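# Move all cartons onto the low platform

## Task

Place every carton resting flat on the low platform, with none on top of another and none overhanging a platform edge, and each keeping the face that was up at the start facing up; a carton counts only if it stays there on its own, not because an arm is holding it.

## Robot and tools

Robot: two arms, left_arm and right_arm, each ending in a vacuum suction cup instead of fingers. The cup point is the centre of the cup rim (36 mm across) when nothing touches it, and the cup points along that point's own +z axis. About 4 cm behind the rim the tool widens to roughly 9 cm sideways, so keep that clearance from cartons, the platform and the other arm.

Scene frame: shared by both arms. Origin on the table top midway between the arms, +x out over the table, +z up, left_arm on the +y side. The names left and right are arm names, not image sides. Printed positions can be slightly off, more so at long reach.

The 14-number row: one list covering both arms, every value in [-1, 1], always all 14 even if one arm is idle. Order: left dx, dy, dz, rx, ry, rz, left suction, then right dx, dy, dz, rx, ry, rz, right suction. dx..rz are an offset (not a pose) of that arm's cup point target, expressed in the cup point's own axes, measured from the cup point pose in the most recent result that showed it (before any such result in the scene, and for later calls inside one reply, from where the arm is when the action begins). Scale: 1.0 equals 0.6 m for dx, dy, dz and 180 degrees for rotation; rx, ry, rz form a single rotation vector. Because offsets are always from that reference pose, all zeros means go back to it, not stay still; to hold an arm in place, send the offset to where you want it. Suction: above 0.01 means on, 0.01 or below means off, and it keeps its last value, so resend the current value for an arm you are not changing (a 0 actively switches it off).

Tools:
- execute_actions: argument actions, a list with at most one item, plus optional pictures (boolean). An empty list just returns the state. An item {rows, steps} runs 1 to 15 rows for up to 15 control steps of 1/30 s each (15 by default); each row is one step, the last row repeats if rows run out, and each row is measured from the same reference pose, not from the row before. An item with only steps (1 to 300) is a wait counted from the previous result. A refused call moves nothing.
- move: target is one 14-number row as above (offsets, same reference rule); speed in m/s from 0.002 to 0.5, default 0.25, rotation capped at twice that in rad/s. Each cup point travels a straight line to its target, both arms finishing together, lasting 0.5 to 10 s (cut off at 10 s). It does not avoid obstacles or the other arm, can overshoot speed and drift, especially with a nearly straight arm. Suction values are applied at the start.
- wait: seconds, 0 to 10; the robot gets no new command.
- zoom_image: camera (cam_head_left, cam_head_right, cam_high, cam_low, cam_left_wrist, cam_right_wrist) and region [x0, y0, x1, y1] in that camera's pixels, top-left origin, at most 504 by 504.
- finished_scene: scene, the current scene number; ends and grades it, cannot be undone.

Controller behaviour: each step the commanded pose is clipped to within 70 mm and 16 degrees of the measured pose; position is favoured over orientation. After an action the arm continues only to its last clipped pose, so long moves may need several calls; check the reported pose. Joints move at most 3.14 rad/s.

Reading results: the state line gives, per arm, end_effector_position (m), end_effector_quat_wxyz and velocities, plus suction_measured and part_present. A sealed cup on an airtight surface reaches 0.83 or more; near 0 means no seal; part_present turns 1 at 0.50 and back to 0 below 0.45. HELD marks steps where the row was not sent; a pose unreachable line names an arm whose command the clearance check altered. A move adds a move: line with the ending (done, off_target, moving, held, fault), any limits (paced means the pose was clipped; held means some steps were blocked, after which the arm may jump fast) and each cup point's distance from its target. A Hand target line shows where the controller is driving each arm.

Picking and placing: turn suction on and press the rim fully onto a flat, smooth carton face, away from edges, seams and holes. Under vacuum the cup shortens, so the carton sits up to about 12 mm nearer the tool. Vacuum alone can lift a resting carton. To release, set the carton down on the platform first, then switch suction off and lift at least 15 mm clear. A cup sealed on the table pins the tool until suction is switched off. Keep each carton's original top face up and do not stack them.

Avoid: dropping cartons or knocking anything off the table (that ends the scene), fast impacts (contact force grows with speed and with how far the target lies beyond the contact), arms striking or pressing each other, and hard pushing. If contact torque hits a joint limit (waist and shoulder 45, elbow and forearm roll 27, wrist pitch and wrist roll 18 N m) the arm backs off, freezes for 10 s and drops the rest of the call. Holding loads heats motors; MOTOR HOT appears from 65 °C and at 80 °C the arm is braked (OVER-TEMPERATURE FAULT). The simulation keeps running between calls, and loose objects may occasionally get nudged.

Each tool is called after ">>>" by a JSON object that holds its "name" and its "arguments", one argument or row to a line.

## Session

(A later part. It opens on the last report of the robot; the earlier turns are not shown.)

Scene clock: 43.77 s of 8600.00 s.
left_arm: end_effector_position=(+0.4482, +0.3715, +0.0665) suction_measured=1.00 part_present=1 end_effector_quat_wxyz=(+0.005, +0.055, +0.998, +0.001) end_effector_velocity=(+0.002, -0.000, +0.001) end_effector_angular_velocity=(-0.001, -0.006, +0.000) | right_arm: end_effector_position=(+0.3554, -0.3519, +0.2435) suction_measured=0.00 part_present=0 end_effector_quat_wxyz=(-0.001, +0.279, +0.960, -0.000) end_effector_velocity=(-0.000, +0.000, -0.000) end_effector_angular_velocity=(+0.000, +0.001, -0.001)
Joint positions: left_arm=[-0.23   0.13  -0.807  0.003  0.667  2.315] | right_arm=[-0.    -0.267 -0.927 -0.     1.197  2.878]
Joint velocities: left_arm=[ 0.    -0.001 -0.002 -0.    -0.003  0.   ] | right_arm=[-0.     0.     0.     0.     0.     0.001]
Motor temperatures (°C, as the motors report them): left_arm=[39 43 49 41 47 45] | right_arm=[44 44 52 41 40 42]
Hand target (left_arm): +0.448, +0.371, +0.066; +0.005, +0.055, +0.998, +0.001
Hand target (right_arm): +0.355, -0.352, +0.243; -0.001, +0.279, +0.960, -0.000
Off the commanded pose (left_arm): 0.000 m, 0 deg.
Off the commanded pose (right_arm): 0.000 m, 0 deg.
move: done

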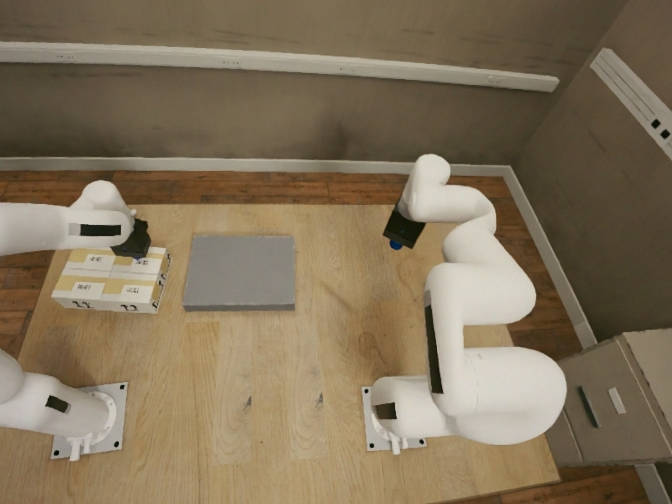

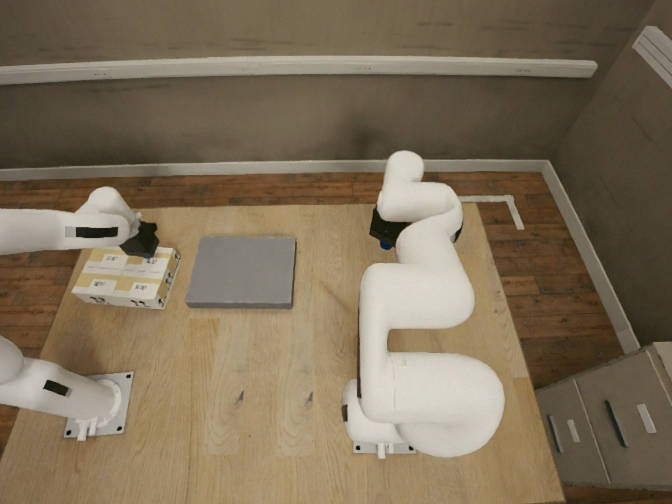

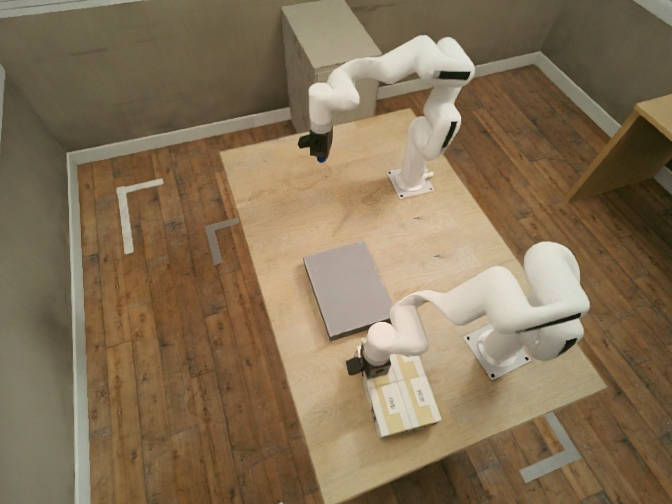

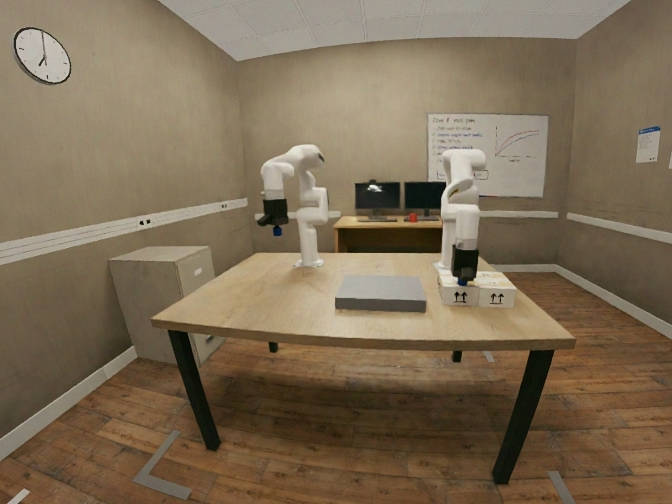

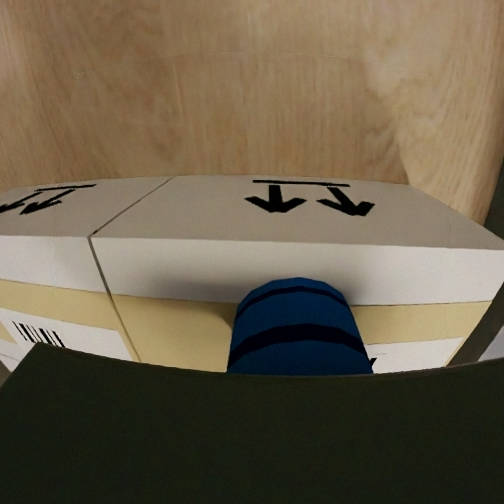

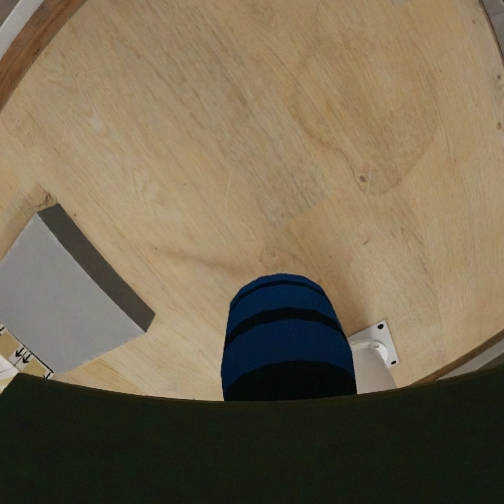

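>>> {"name": "move", "arguments": {
  "target": [0,0,-0.2,0,0,0,1,0,0,0,0,0,0,0]
}}

>>> {"name": "move", "arguments": {
  "target": [-0.02,-0.51,0,0,0,0,1,0,0,0,0,0,0,0]
}}

>>> {"name": "move", "arguments": {
  "target": [0,0,0.08,0,0,0,1,0,0,0,0,0,0,0],
  "speed": 0.1
}}

Scene clock: 52.80 s of 8600.00 s.
left_arm: end_effector_position=(+0.4470, +0.3719, +0.1858) suction_measured=1.00 part_present=1 end_effector_quat_wxyz=(+0.004, +0.055, +0.998, +0.001) end_effector_velocity=(+0.005, -0.001, +0.009) end_effector_angular_velocity=(-0.003, -0.019, +0.000) | right_arm: end_effector_position=(+0.3554, -0.3519, +0.2435) suction_measured=0.00 part_present=0 end_effector_quat_wxyz=(-0.001, +0.279, +0.960, -0.000) end_effector_velocity=(+0.000, +0.000, +0.000) end_effector_angular_velocity=(+0.000, -0.000, -0.000)
Joint positions: left_arm=[-0.23  -0.078 -0.947  0.003  1.017  2.314] | right_arm=[-0.    -0.267 -0.927 -0.     1.197  2.878]
Joint velocities: left_arm=[-0.    -0.008 -0.013 -0.     0.001 -0.   ] | right_arm=[-0. -0. -0.  0.  0.  0.]
Motor temperatures (°C, as the motors report them): left_arm=[39 43 49 41 47 45] | right_arm=[44 44 53 41 40 42]
Hand target (left_arm): +0.447, +0.372, +0.187; +0.005, +0.055, +0.998, +0.001
Hand target (right_arm): +0.355, -0.352, +0.243; -0.001, +0.279, +0.960, -0.000
Off the commanded pose (left_arm): 0.001 m, 0 deg.
Off the commanded pose (right_arm): 0.000 m, 0 deg.
After step 90, 5.07 s passed at rest.
move: done

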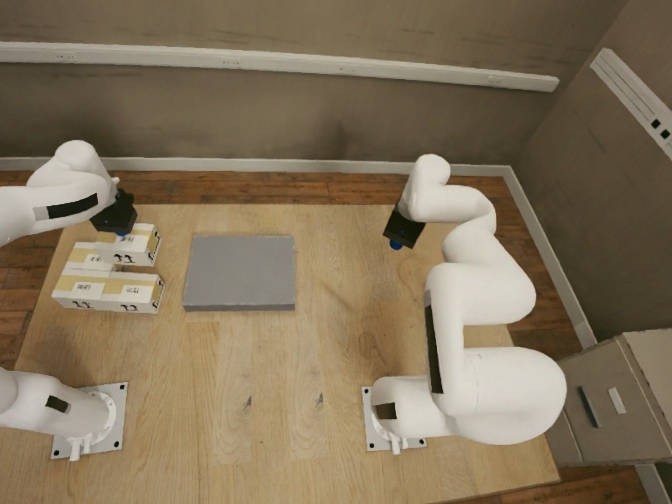

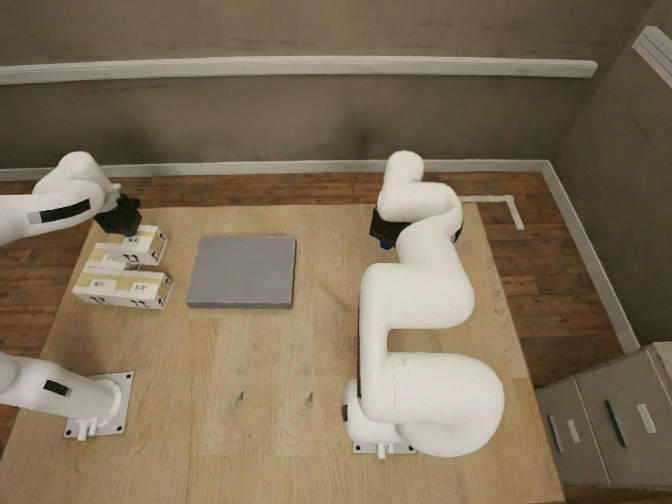

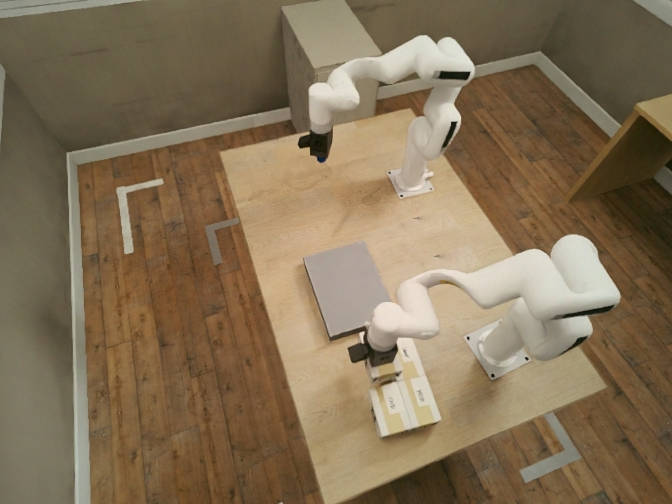

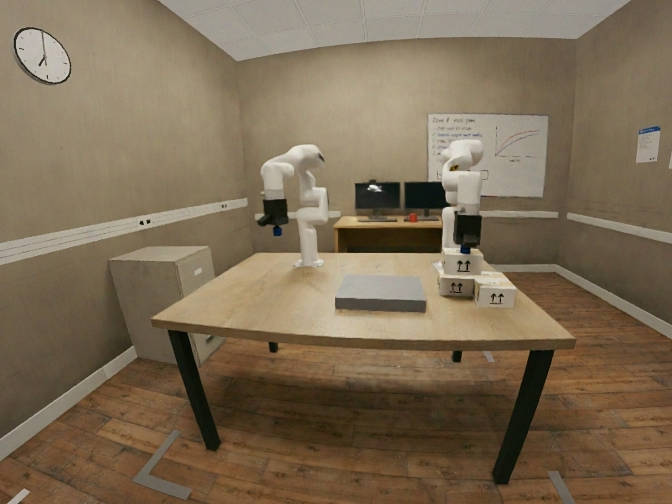

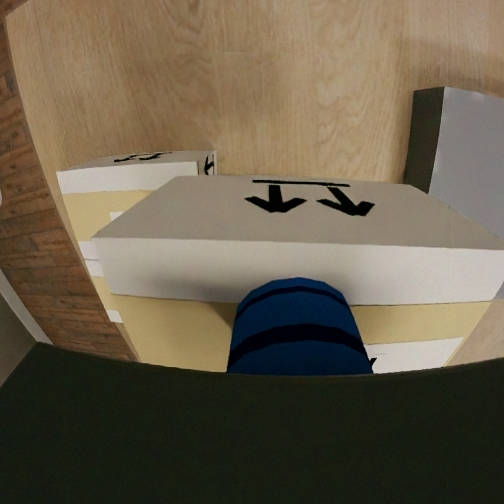

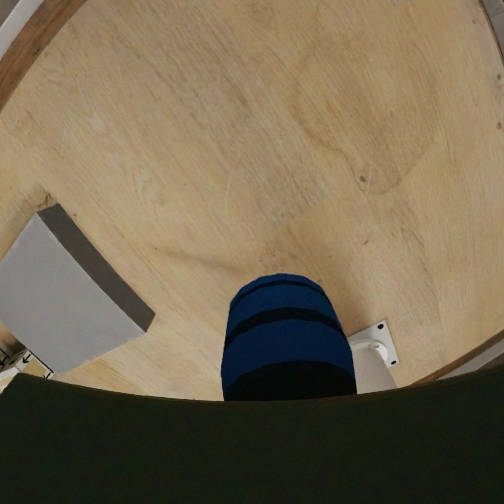

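Scene clock: 54.50 s of 8600.00 s.
left_arm: end_effector_position=(+0.4251, +0.0658, +0.1862) suction_measured=1.00 part_present=1 end_effector_quat_wxyz=(+0.004, +0.055, +0.999, -0.001) end_effector_velocity=(-0.001, -0.002, +0.000) end_effector_angular_velocity=(+0.001, +0.001, -0.003) | right_arm: end_effector_position=(+0.3554, -0.3519, +0.2435) suction_measured=0.00 part_present=0 end_effector_quat_wxyz=(-0.001, +0.279, +0.960, -0.000) end_effector_velocity=(+0.000, +0.000, -0.000) end_effector_angular_velocity=(+0.000, -0.000, +0.001)
Joint positions: left_arm=[-0.811  0.307 -1.43   0.003  1.115  1.733] | right_arm=[-0.    -0.267 -0.927 -0.     1.197  2.878]
Joint velocities: left_arm=[-0.004  0.003 -0.006 -0.     0.003 -0.002] | right_arm=[ 0.     0.     0.     0.    -0.001 -0.001]
Motor temperatures (°C, as the motors report them): left_arm=[39 43 49 41 47 45] | right_arm=[44 44 53 41 40 42]
Hand target (left_arm): +0.425, +0.065, +0.186; +0.004, +0.055, +0.998, -0.001
Hand target (right_arm): +0.355, -0.352, +0.243; -0.001, +0.279, +0.960, -0.000
Off the commanded pose (left_arm): 0.001 m, 0 deg.
Off the commanded pose (right_arm): 0.000 m, 0 deg.
move: done

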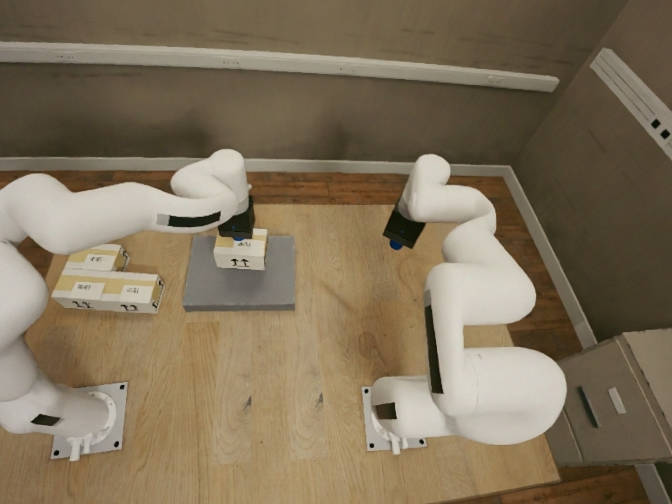

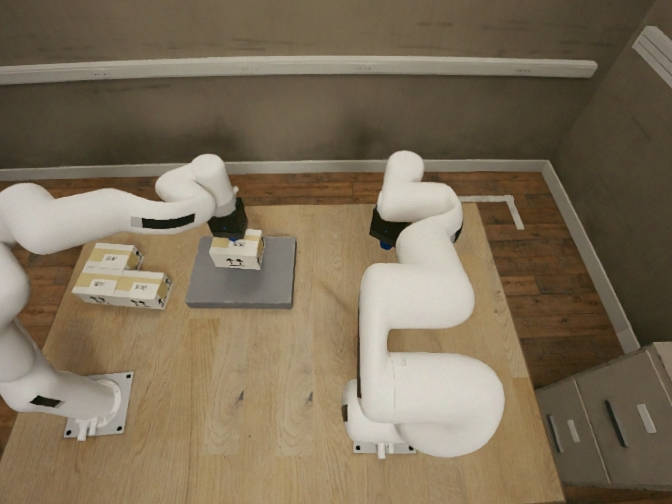

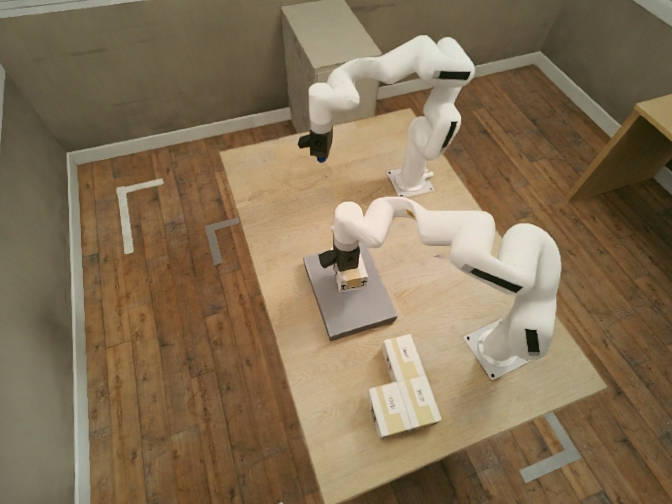

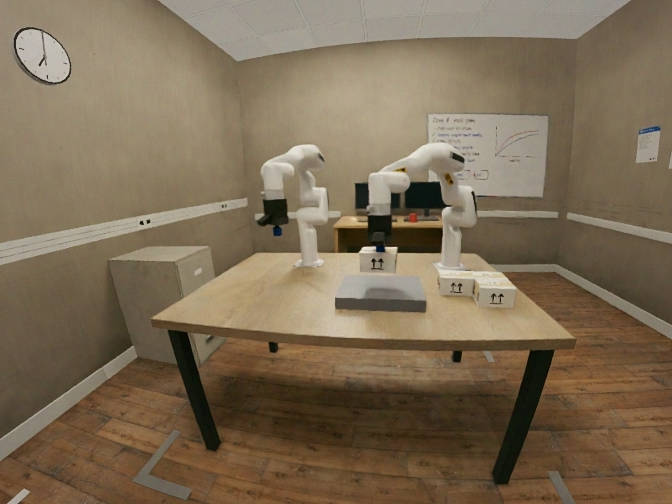

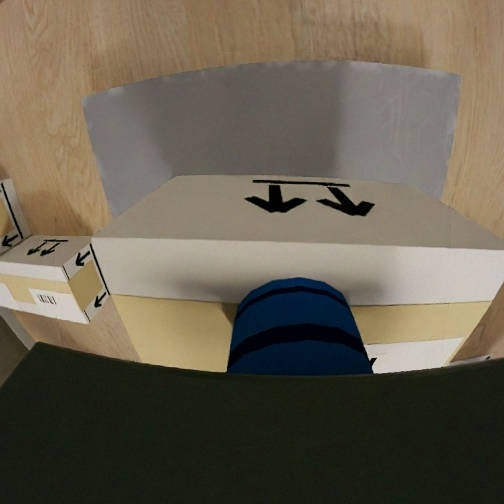

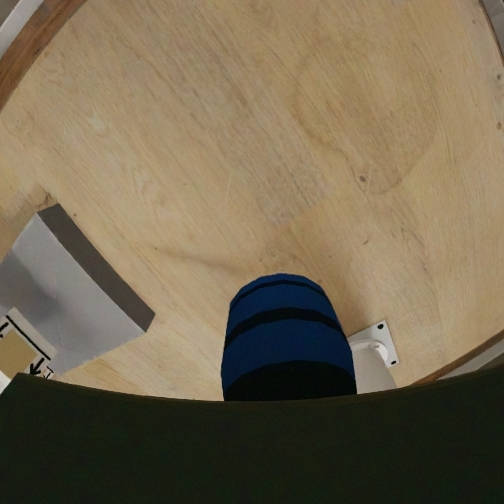

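Scene clock: 55.40 s of 8600.00 s.
left_arm: end_effector_position=(+0.4254, +0.0654, +0.1387) suction_measured=1.00 part_present=1 end_effector_quat_wxyz=(+0.004, +0.055, +0.998, -0.002) end_effector_velocity=(-0.003, +0.002, -0.006) end_effector_angular_velocity=(+0.010, +0.011, -0.001) | right_arm: end_effector_position=(+0.3554, -0.3519, +0.2435) suction_measured=0.00 part_present=0 end_effector_quat_wxyz=(-0.001, +0.279, +0.960, -0.000) end_effector_velocity=(+0.000, -0.000, +0.000) end_effector_angular_velocity=(-0.000, -0.001, +0.001)
Joint positions: left_arm=[-0.811  0.355 -1.357  0.003  0.993  1.733] | right_arm=[-0.    -0.267 -0.927 -0.     1.197  2.878]
Joint velocities: left_arm=[-0.001  0.005  0.007  0.     0.002  0.   ] | right_arm=[-0.    -0.    -0.    -0.    -0.    -0.001]
Motor temperatures (°C, as the motors report them): left_arm=[39 43 49 41 47 45] | right_arm=[44 44 53 41 40 42]
Hand target (left_arm): +0.425, +0.066, +0.138; +0.004, +0.055, +0.998, -0.002
Hand target (right_arm): +0.355, -0.352, +0.243; -0.001, +0.279, +0.960, -0.000
Off the commanded pose (left_arm): 0.001 m, 0 deg.
Off the commanded pose (right_arm): 0.000 m, 0 deg.
move: done

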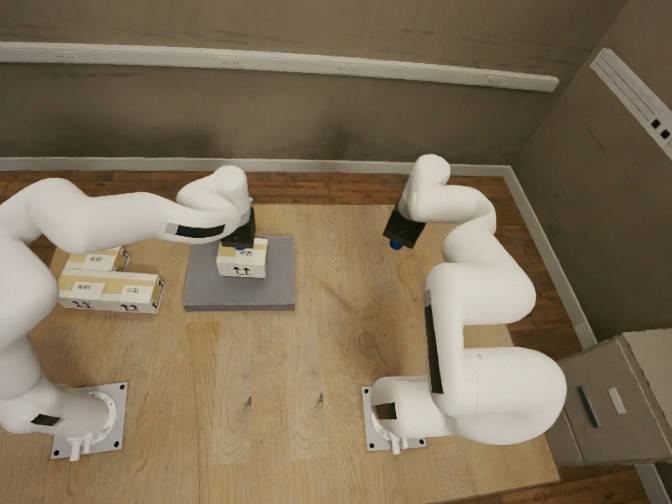

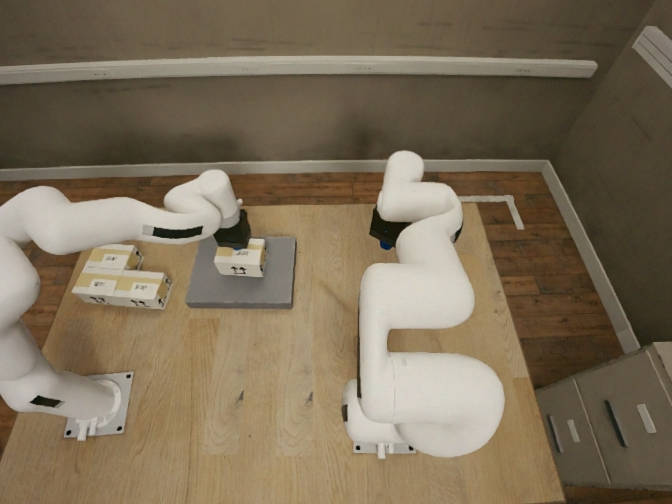

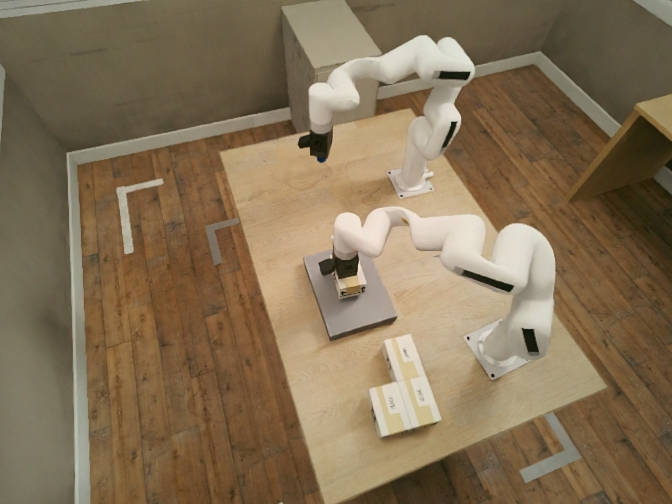

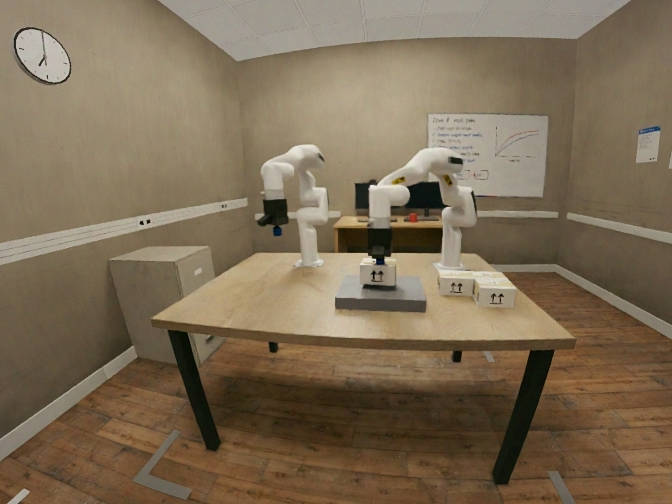

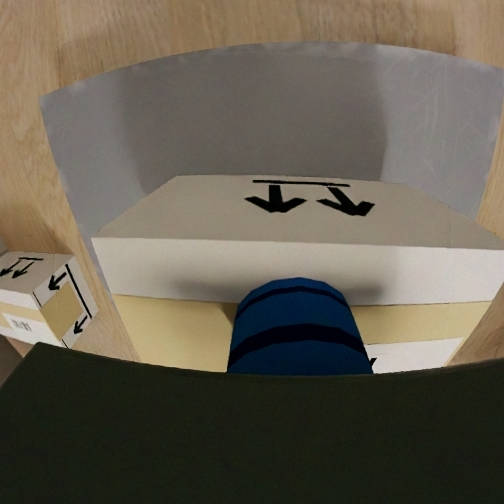

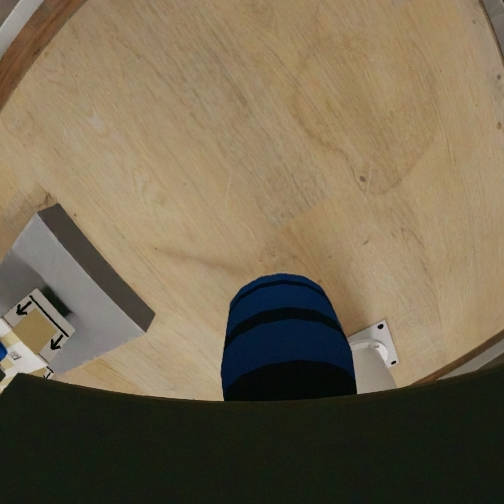

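>>> {"name": "move", "arguments": {
  "target": [0,0,0,0,0,-0.035,1,0,0,0,0,0,0,0]
}}

>>> {"name": "move", "arguments": {
  "target": [-0.13,-0.095,0,0,0,0,1,0,0,0,0,0,0,0],
  "speed": 0.15
}}

Scene clock: 67.00 s of 8600.00 s.
left_arm: end_effector_position=(+0.4254, +0.0654, +0.1387) suction_measured=1.00 part_present=1 end_effector_quat_wxyz=(+0.004, -0.000, +1.000, -0.002) end_effector_velocity=(+0.000, +0.000, -0.001) end_effector_angular_velocity=(+0.000, +0.000, +0.005) | right_arm: end_effector_position=(+0.3554, -0.3519, +0.2435) suction_measured=0.00 part_present=0 end_effector_quat_wxyz=(-0.001, +0.279, +0.960, -0.000) end_effector_velocity=(-0.000, -0.000, +0.000) end_effector_angular_velocity=(-0.000, +0.000, -0.000)
Joint positions: left_arm=[-0.811  0.355 -1.357  0.003  0.993  1.623] | right_arm=[-0.    -0.267 -0.927 -0.     1.197  2.878]
Joint velocities: left_arm=[ 0.     0.002 -0.001  0.    -0.    -0.005] | right_arm=[ 0.  0. -0. -0.  0.  0.]
Motor temperatures (°C, as the motors report them): left_arm=[39 44 51 41 47 45] | right_arm=[44 44 53 41 40 42]
Hand target (left_arm): +0.425, +0.065, +0.139; +0.004, -0.000, +1.000, -0.002
Hand target (right_arm): +0.355, -0.352, +0.243; -0.001, +0.279, +0.960, -0.000
Off the commanded pose (left_arm): 0.000 m, 0 deg.
Off the commanded pose (right_arm): 0.000 m, 0 deg.
After step 90, 7.87 s passed at rest.
move: done

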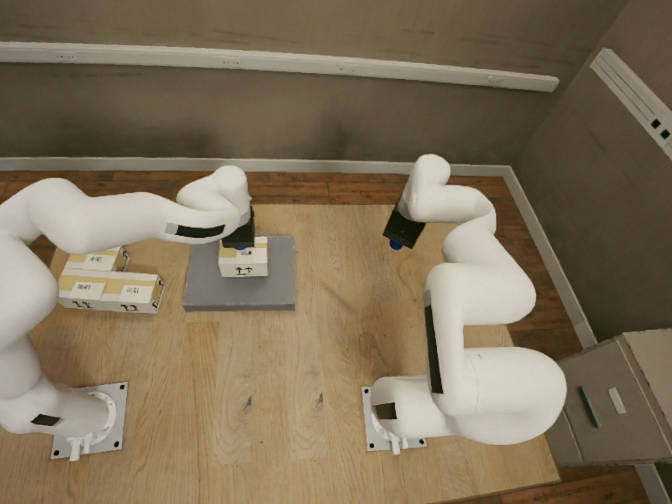

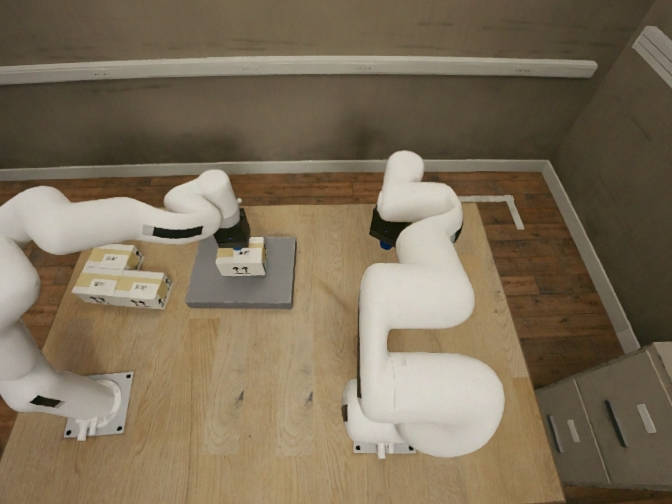

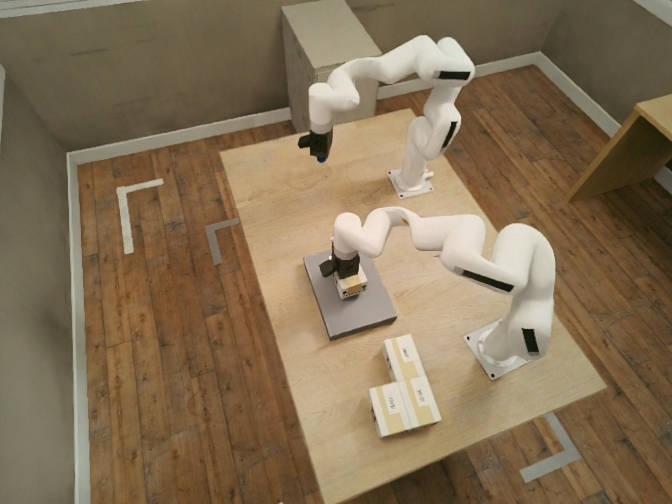

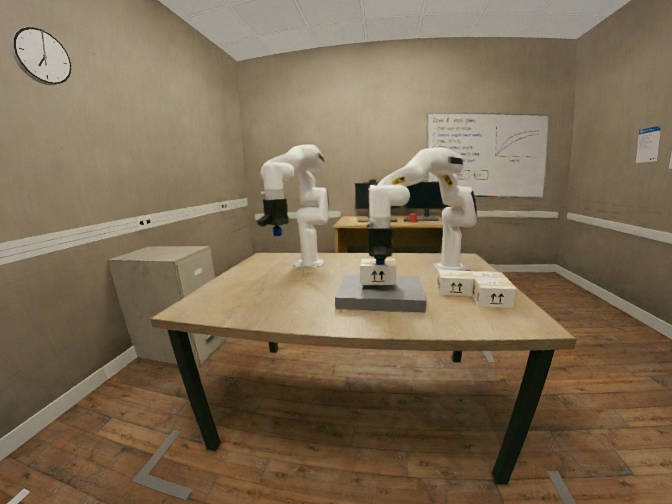

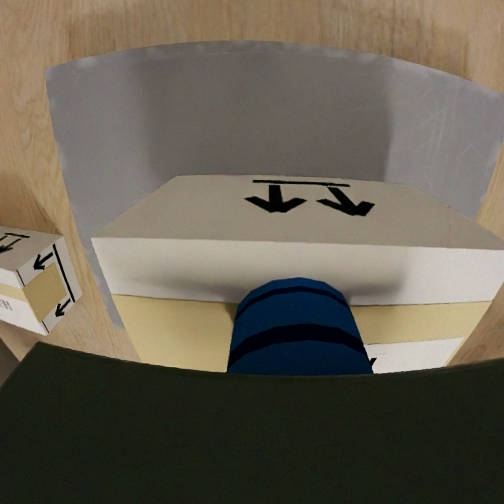

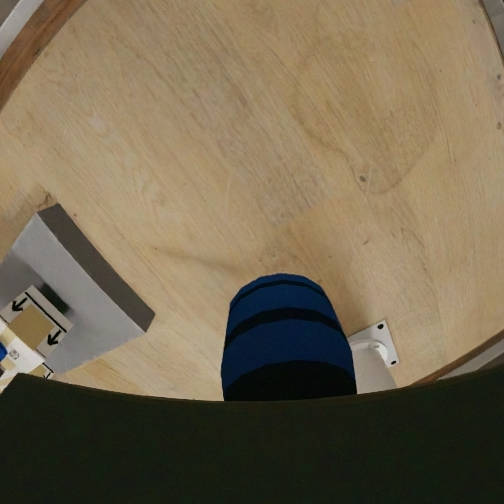

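Scene clock: 68.13 s of 8600.00 s.
left_arm: end_effector_position=(+0.5032, +0.0087, +0.1393) suction_measured=1.00 part_present=1 end_effector_quat_wxyz=(+0.005, -0.000, +1.000, -0.002) end_effector_velocity=(+0.000, -0.001, -0.000) end_effector_angular_velocity=(+0.002, +0.003, -0.000) | right_arm: end_effector_position=(+0.3554, -0.3519, +0.2435) suction_measured=0.00 part_present=0 end_effector_quat_wxyz=(-0.001, +0.279, +0.960, -0.000) end_effector_velocity=(-0.000, +0.000, +0.000) end_effector_angular_velocity=(-0.000, +0.000, -0.000)
Joint positions: left_arm=[-0.796  0.718 -1.925  0.003  1.197  1.638] | right_arm=[-0.    -0.267 -0.927 -0.     1.197  2.878]
Joint velocities: left_arm=[-0.     0.008 -0.013  0.     0.008  0.   ] | right_arm=[ 0.    -0.001  0.    -0.     0.001  0.   ]
Motor temperatures (°C, as the motors report them): left_arm=[39 44 51 41 47 45] | right_arm=[44 44 53 41 40 42]
Hand target (left_arm): +0.503, +0.009, +0.139; +0.004, -0.000, +1.000, -0.002
Hand target (right_arm): +0.355, -0.352, +0.243; -0.001, +0.279, +0.960, -0.000
Off the commanded pose (left_arm): 0.000 m, 0 deg.
Off the commanded pose (right_arm): 0.000 m, 0 deg.
move: done

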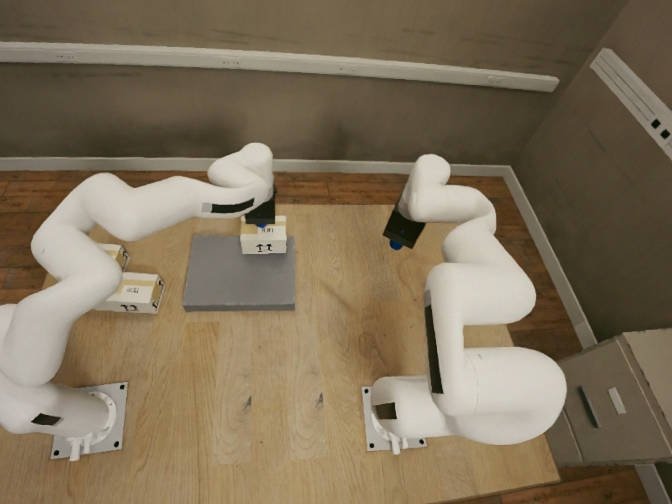

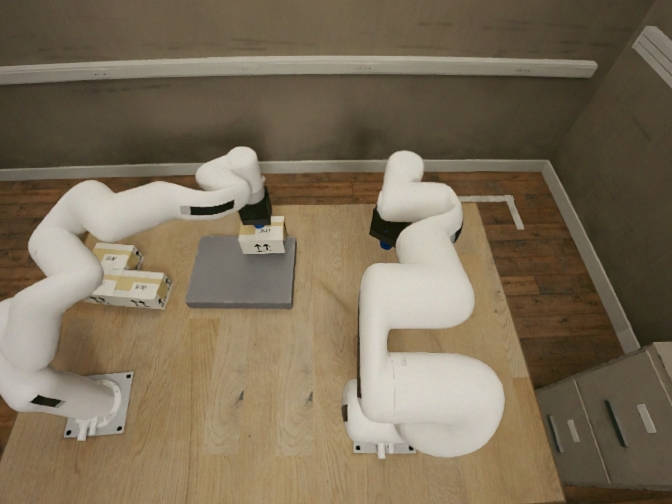

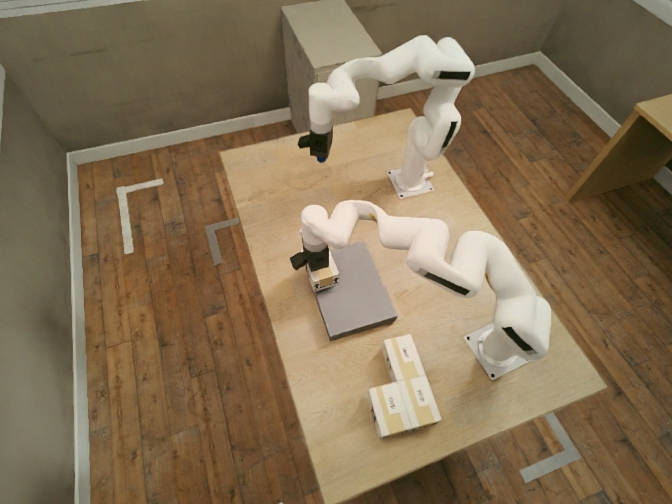

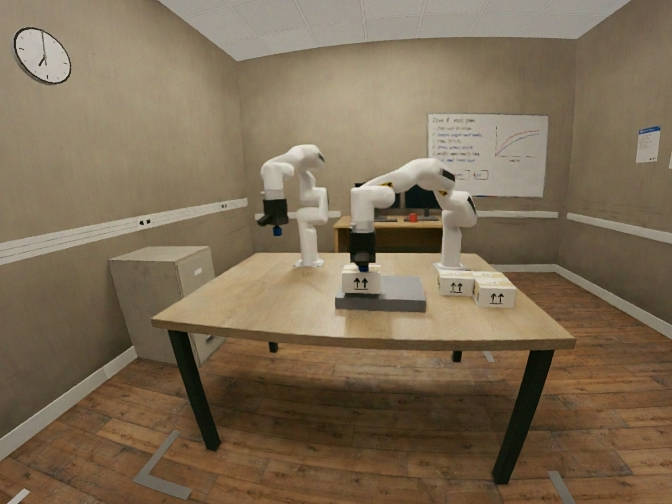

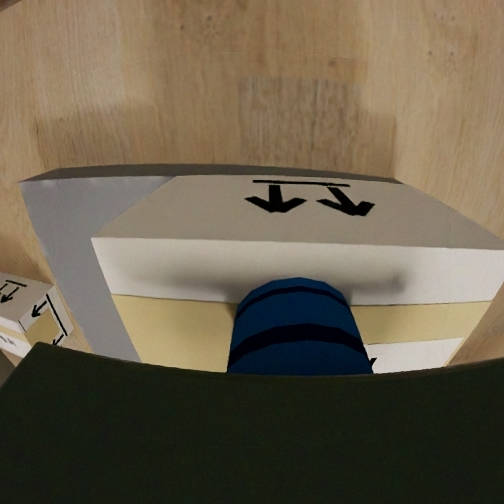

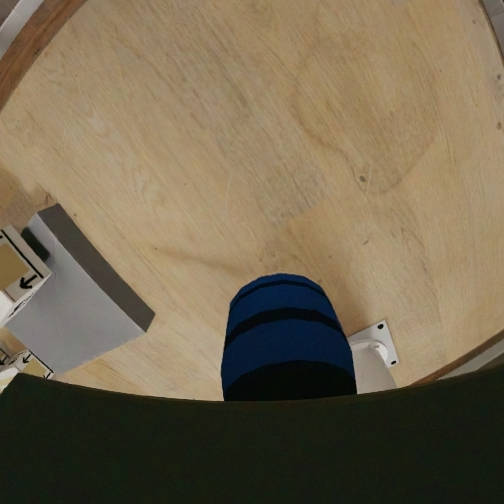

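>>> {"name": "move", "arguments": {
  "target": [0.022,-0.005,0.028,0,0,0.035,1,0,0,0,0,0,0,0],
  "speed": 0.06
}}

Scene clock: 78.20 s of 8600.00 s.
left_arm: end_effector_position=(+0.4901, +0.0055, +0.1225) suction_measured=1.00 part_present=1 end_effector_quat_wxyz=(+0.005, +0.055, +0.998, -0.002) end_effector_velocity=(+0.001, -0.000, +0.002) end_effector_angular_velocity=(-0.004, -0.004, -0.001) | right_arm: end_effector_position=(+0.3554, -0.3519, +0.2435) suction_measured=0.00 part_present=0 end_effector_quat_wxyz=(-0.001, +0.279, +0.960, -0.000) end_effector_velocity=(-0.000, -0.000, -0.000) end_effector_angular_velocity=(+0.000, +0.001, -0.000)
Joint positions: left_arm=[-0.813  0.697 -1.841  0.003  1.135  1.731] | right_arm=[-0.    -0.267 -0.927 -0.     1.197  2.878]
Joint velocities: left_arm=[ 0.001 -0.003  0.001 -0.    -0.003  0.003] | right_arm=[-0.  0.  0.  0.  0.  0.]
Motor temperatures (°C, as the motors report them): left_arm=[39 45 52 41 47 45] | right_arm=[44 44 53 41 40 42]
Hand target (left_arm): +0.490, +0.006, +0.122; +0.005, +0.055, +0.998, -0.002
Hand target (right_arm): +0.355, -0.352, +0.243; -0.001, +0.279, +0.960, -0.000
Off the commanded pose (left_arm): 0.000 m, 0 deg.
Off the commanded pose (right_arm): 0.000 m, 0 deg.
After step 90, 5.87 s passed at rest.
move: done

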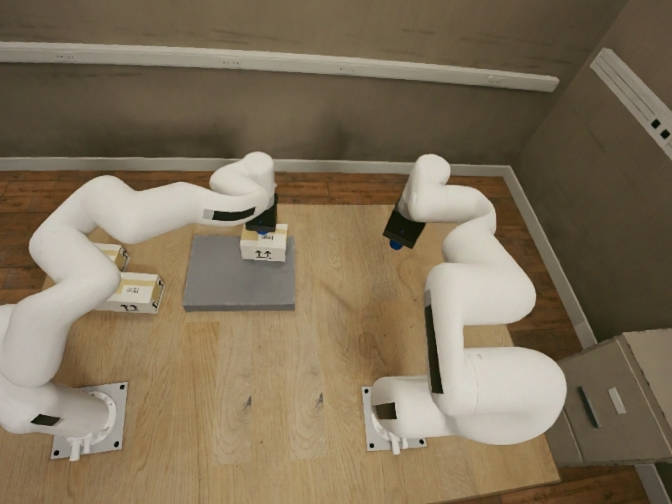

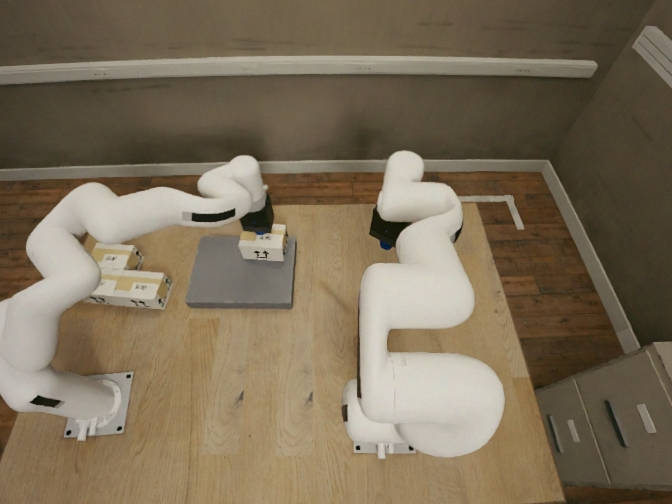

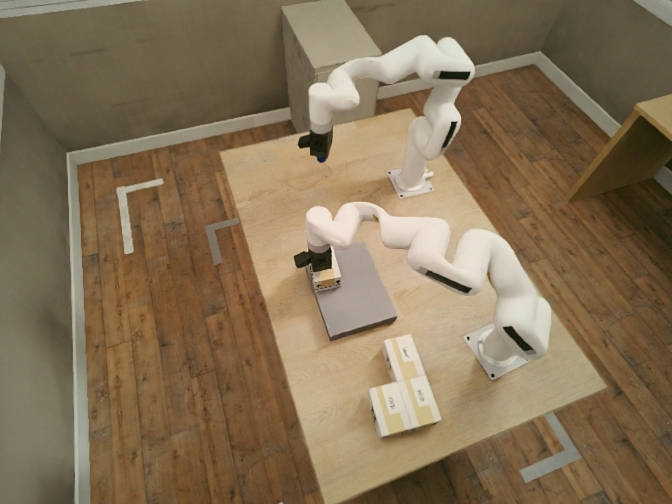

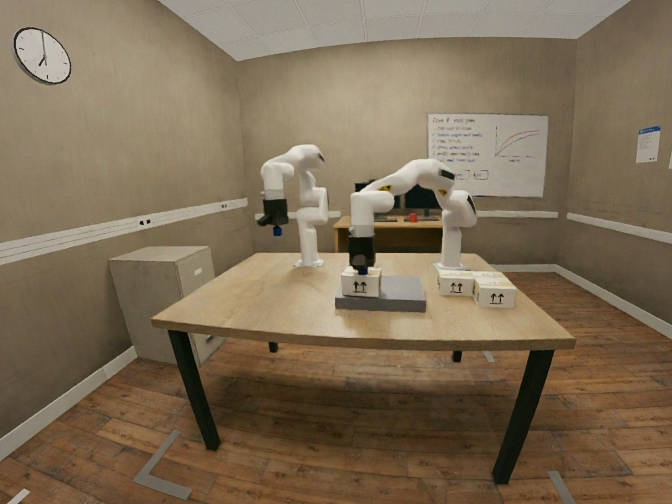

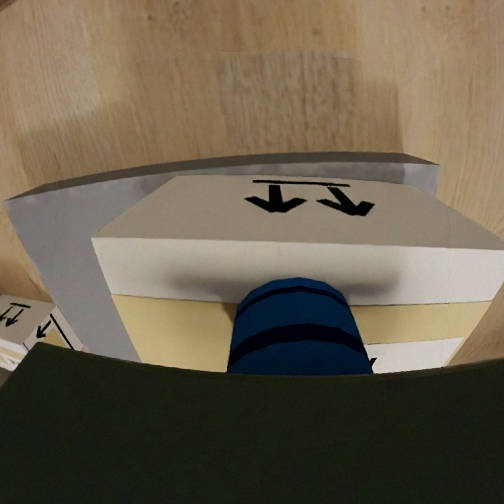

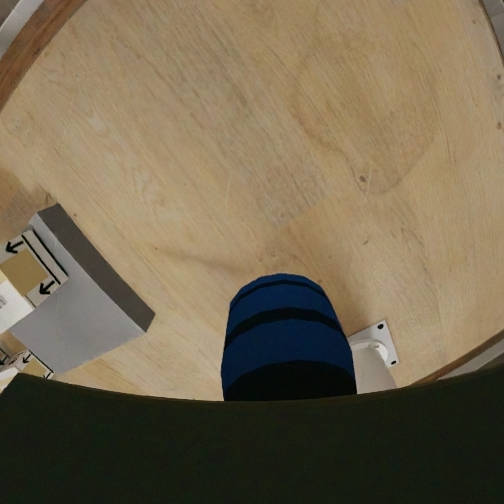

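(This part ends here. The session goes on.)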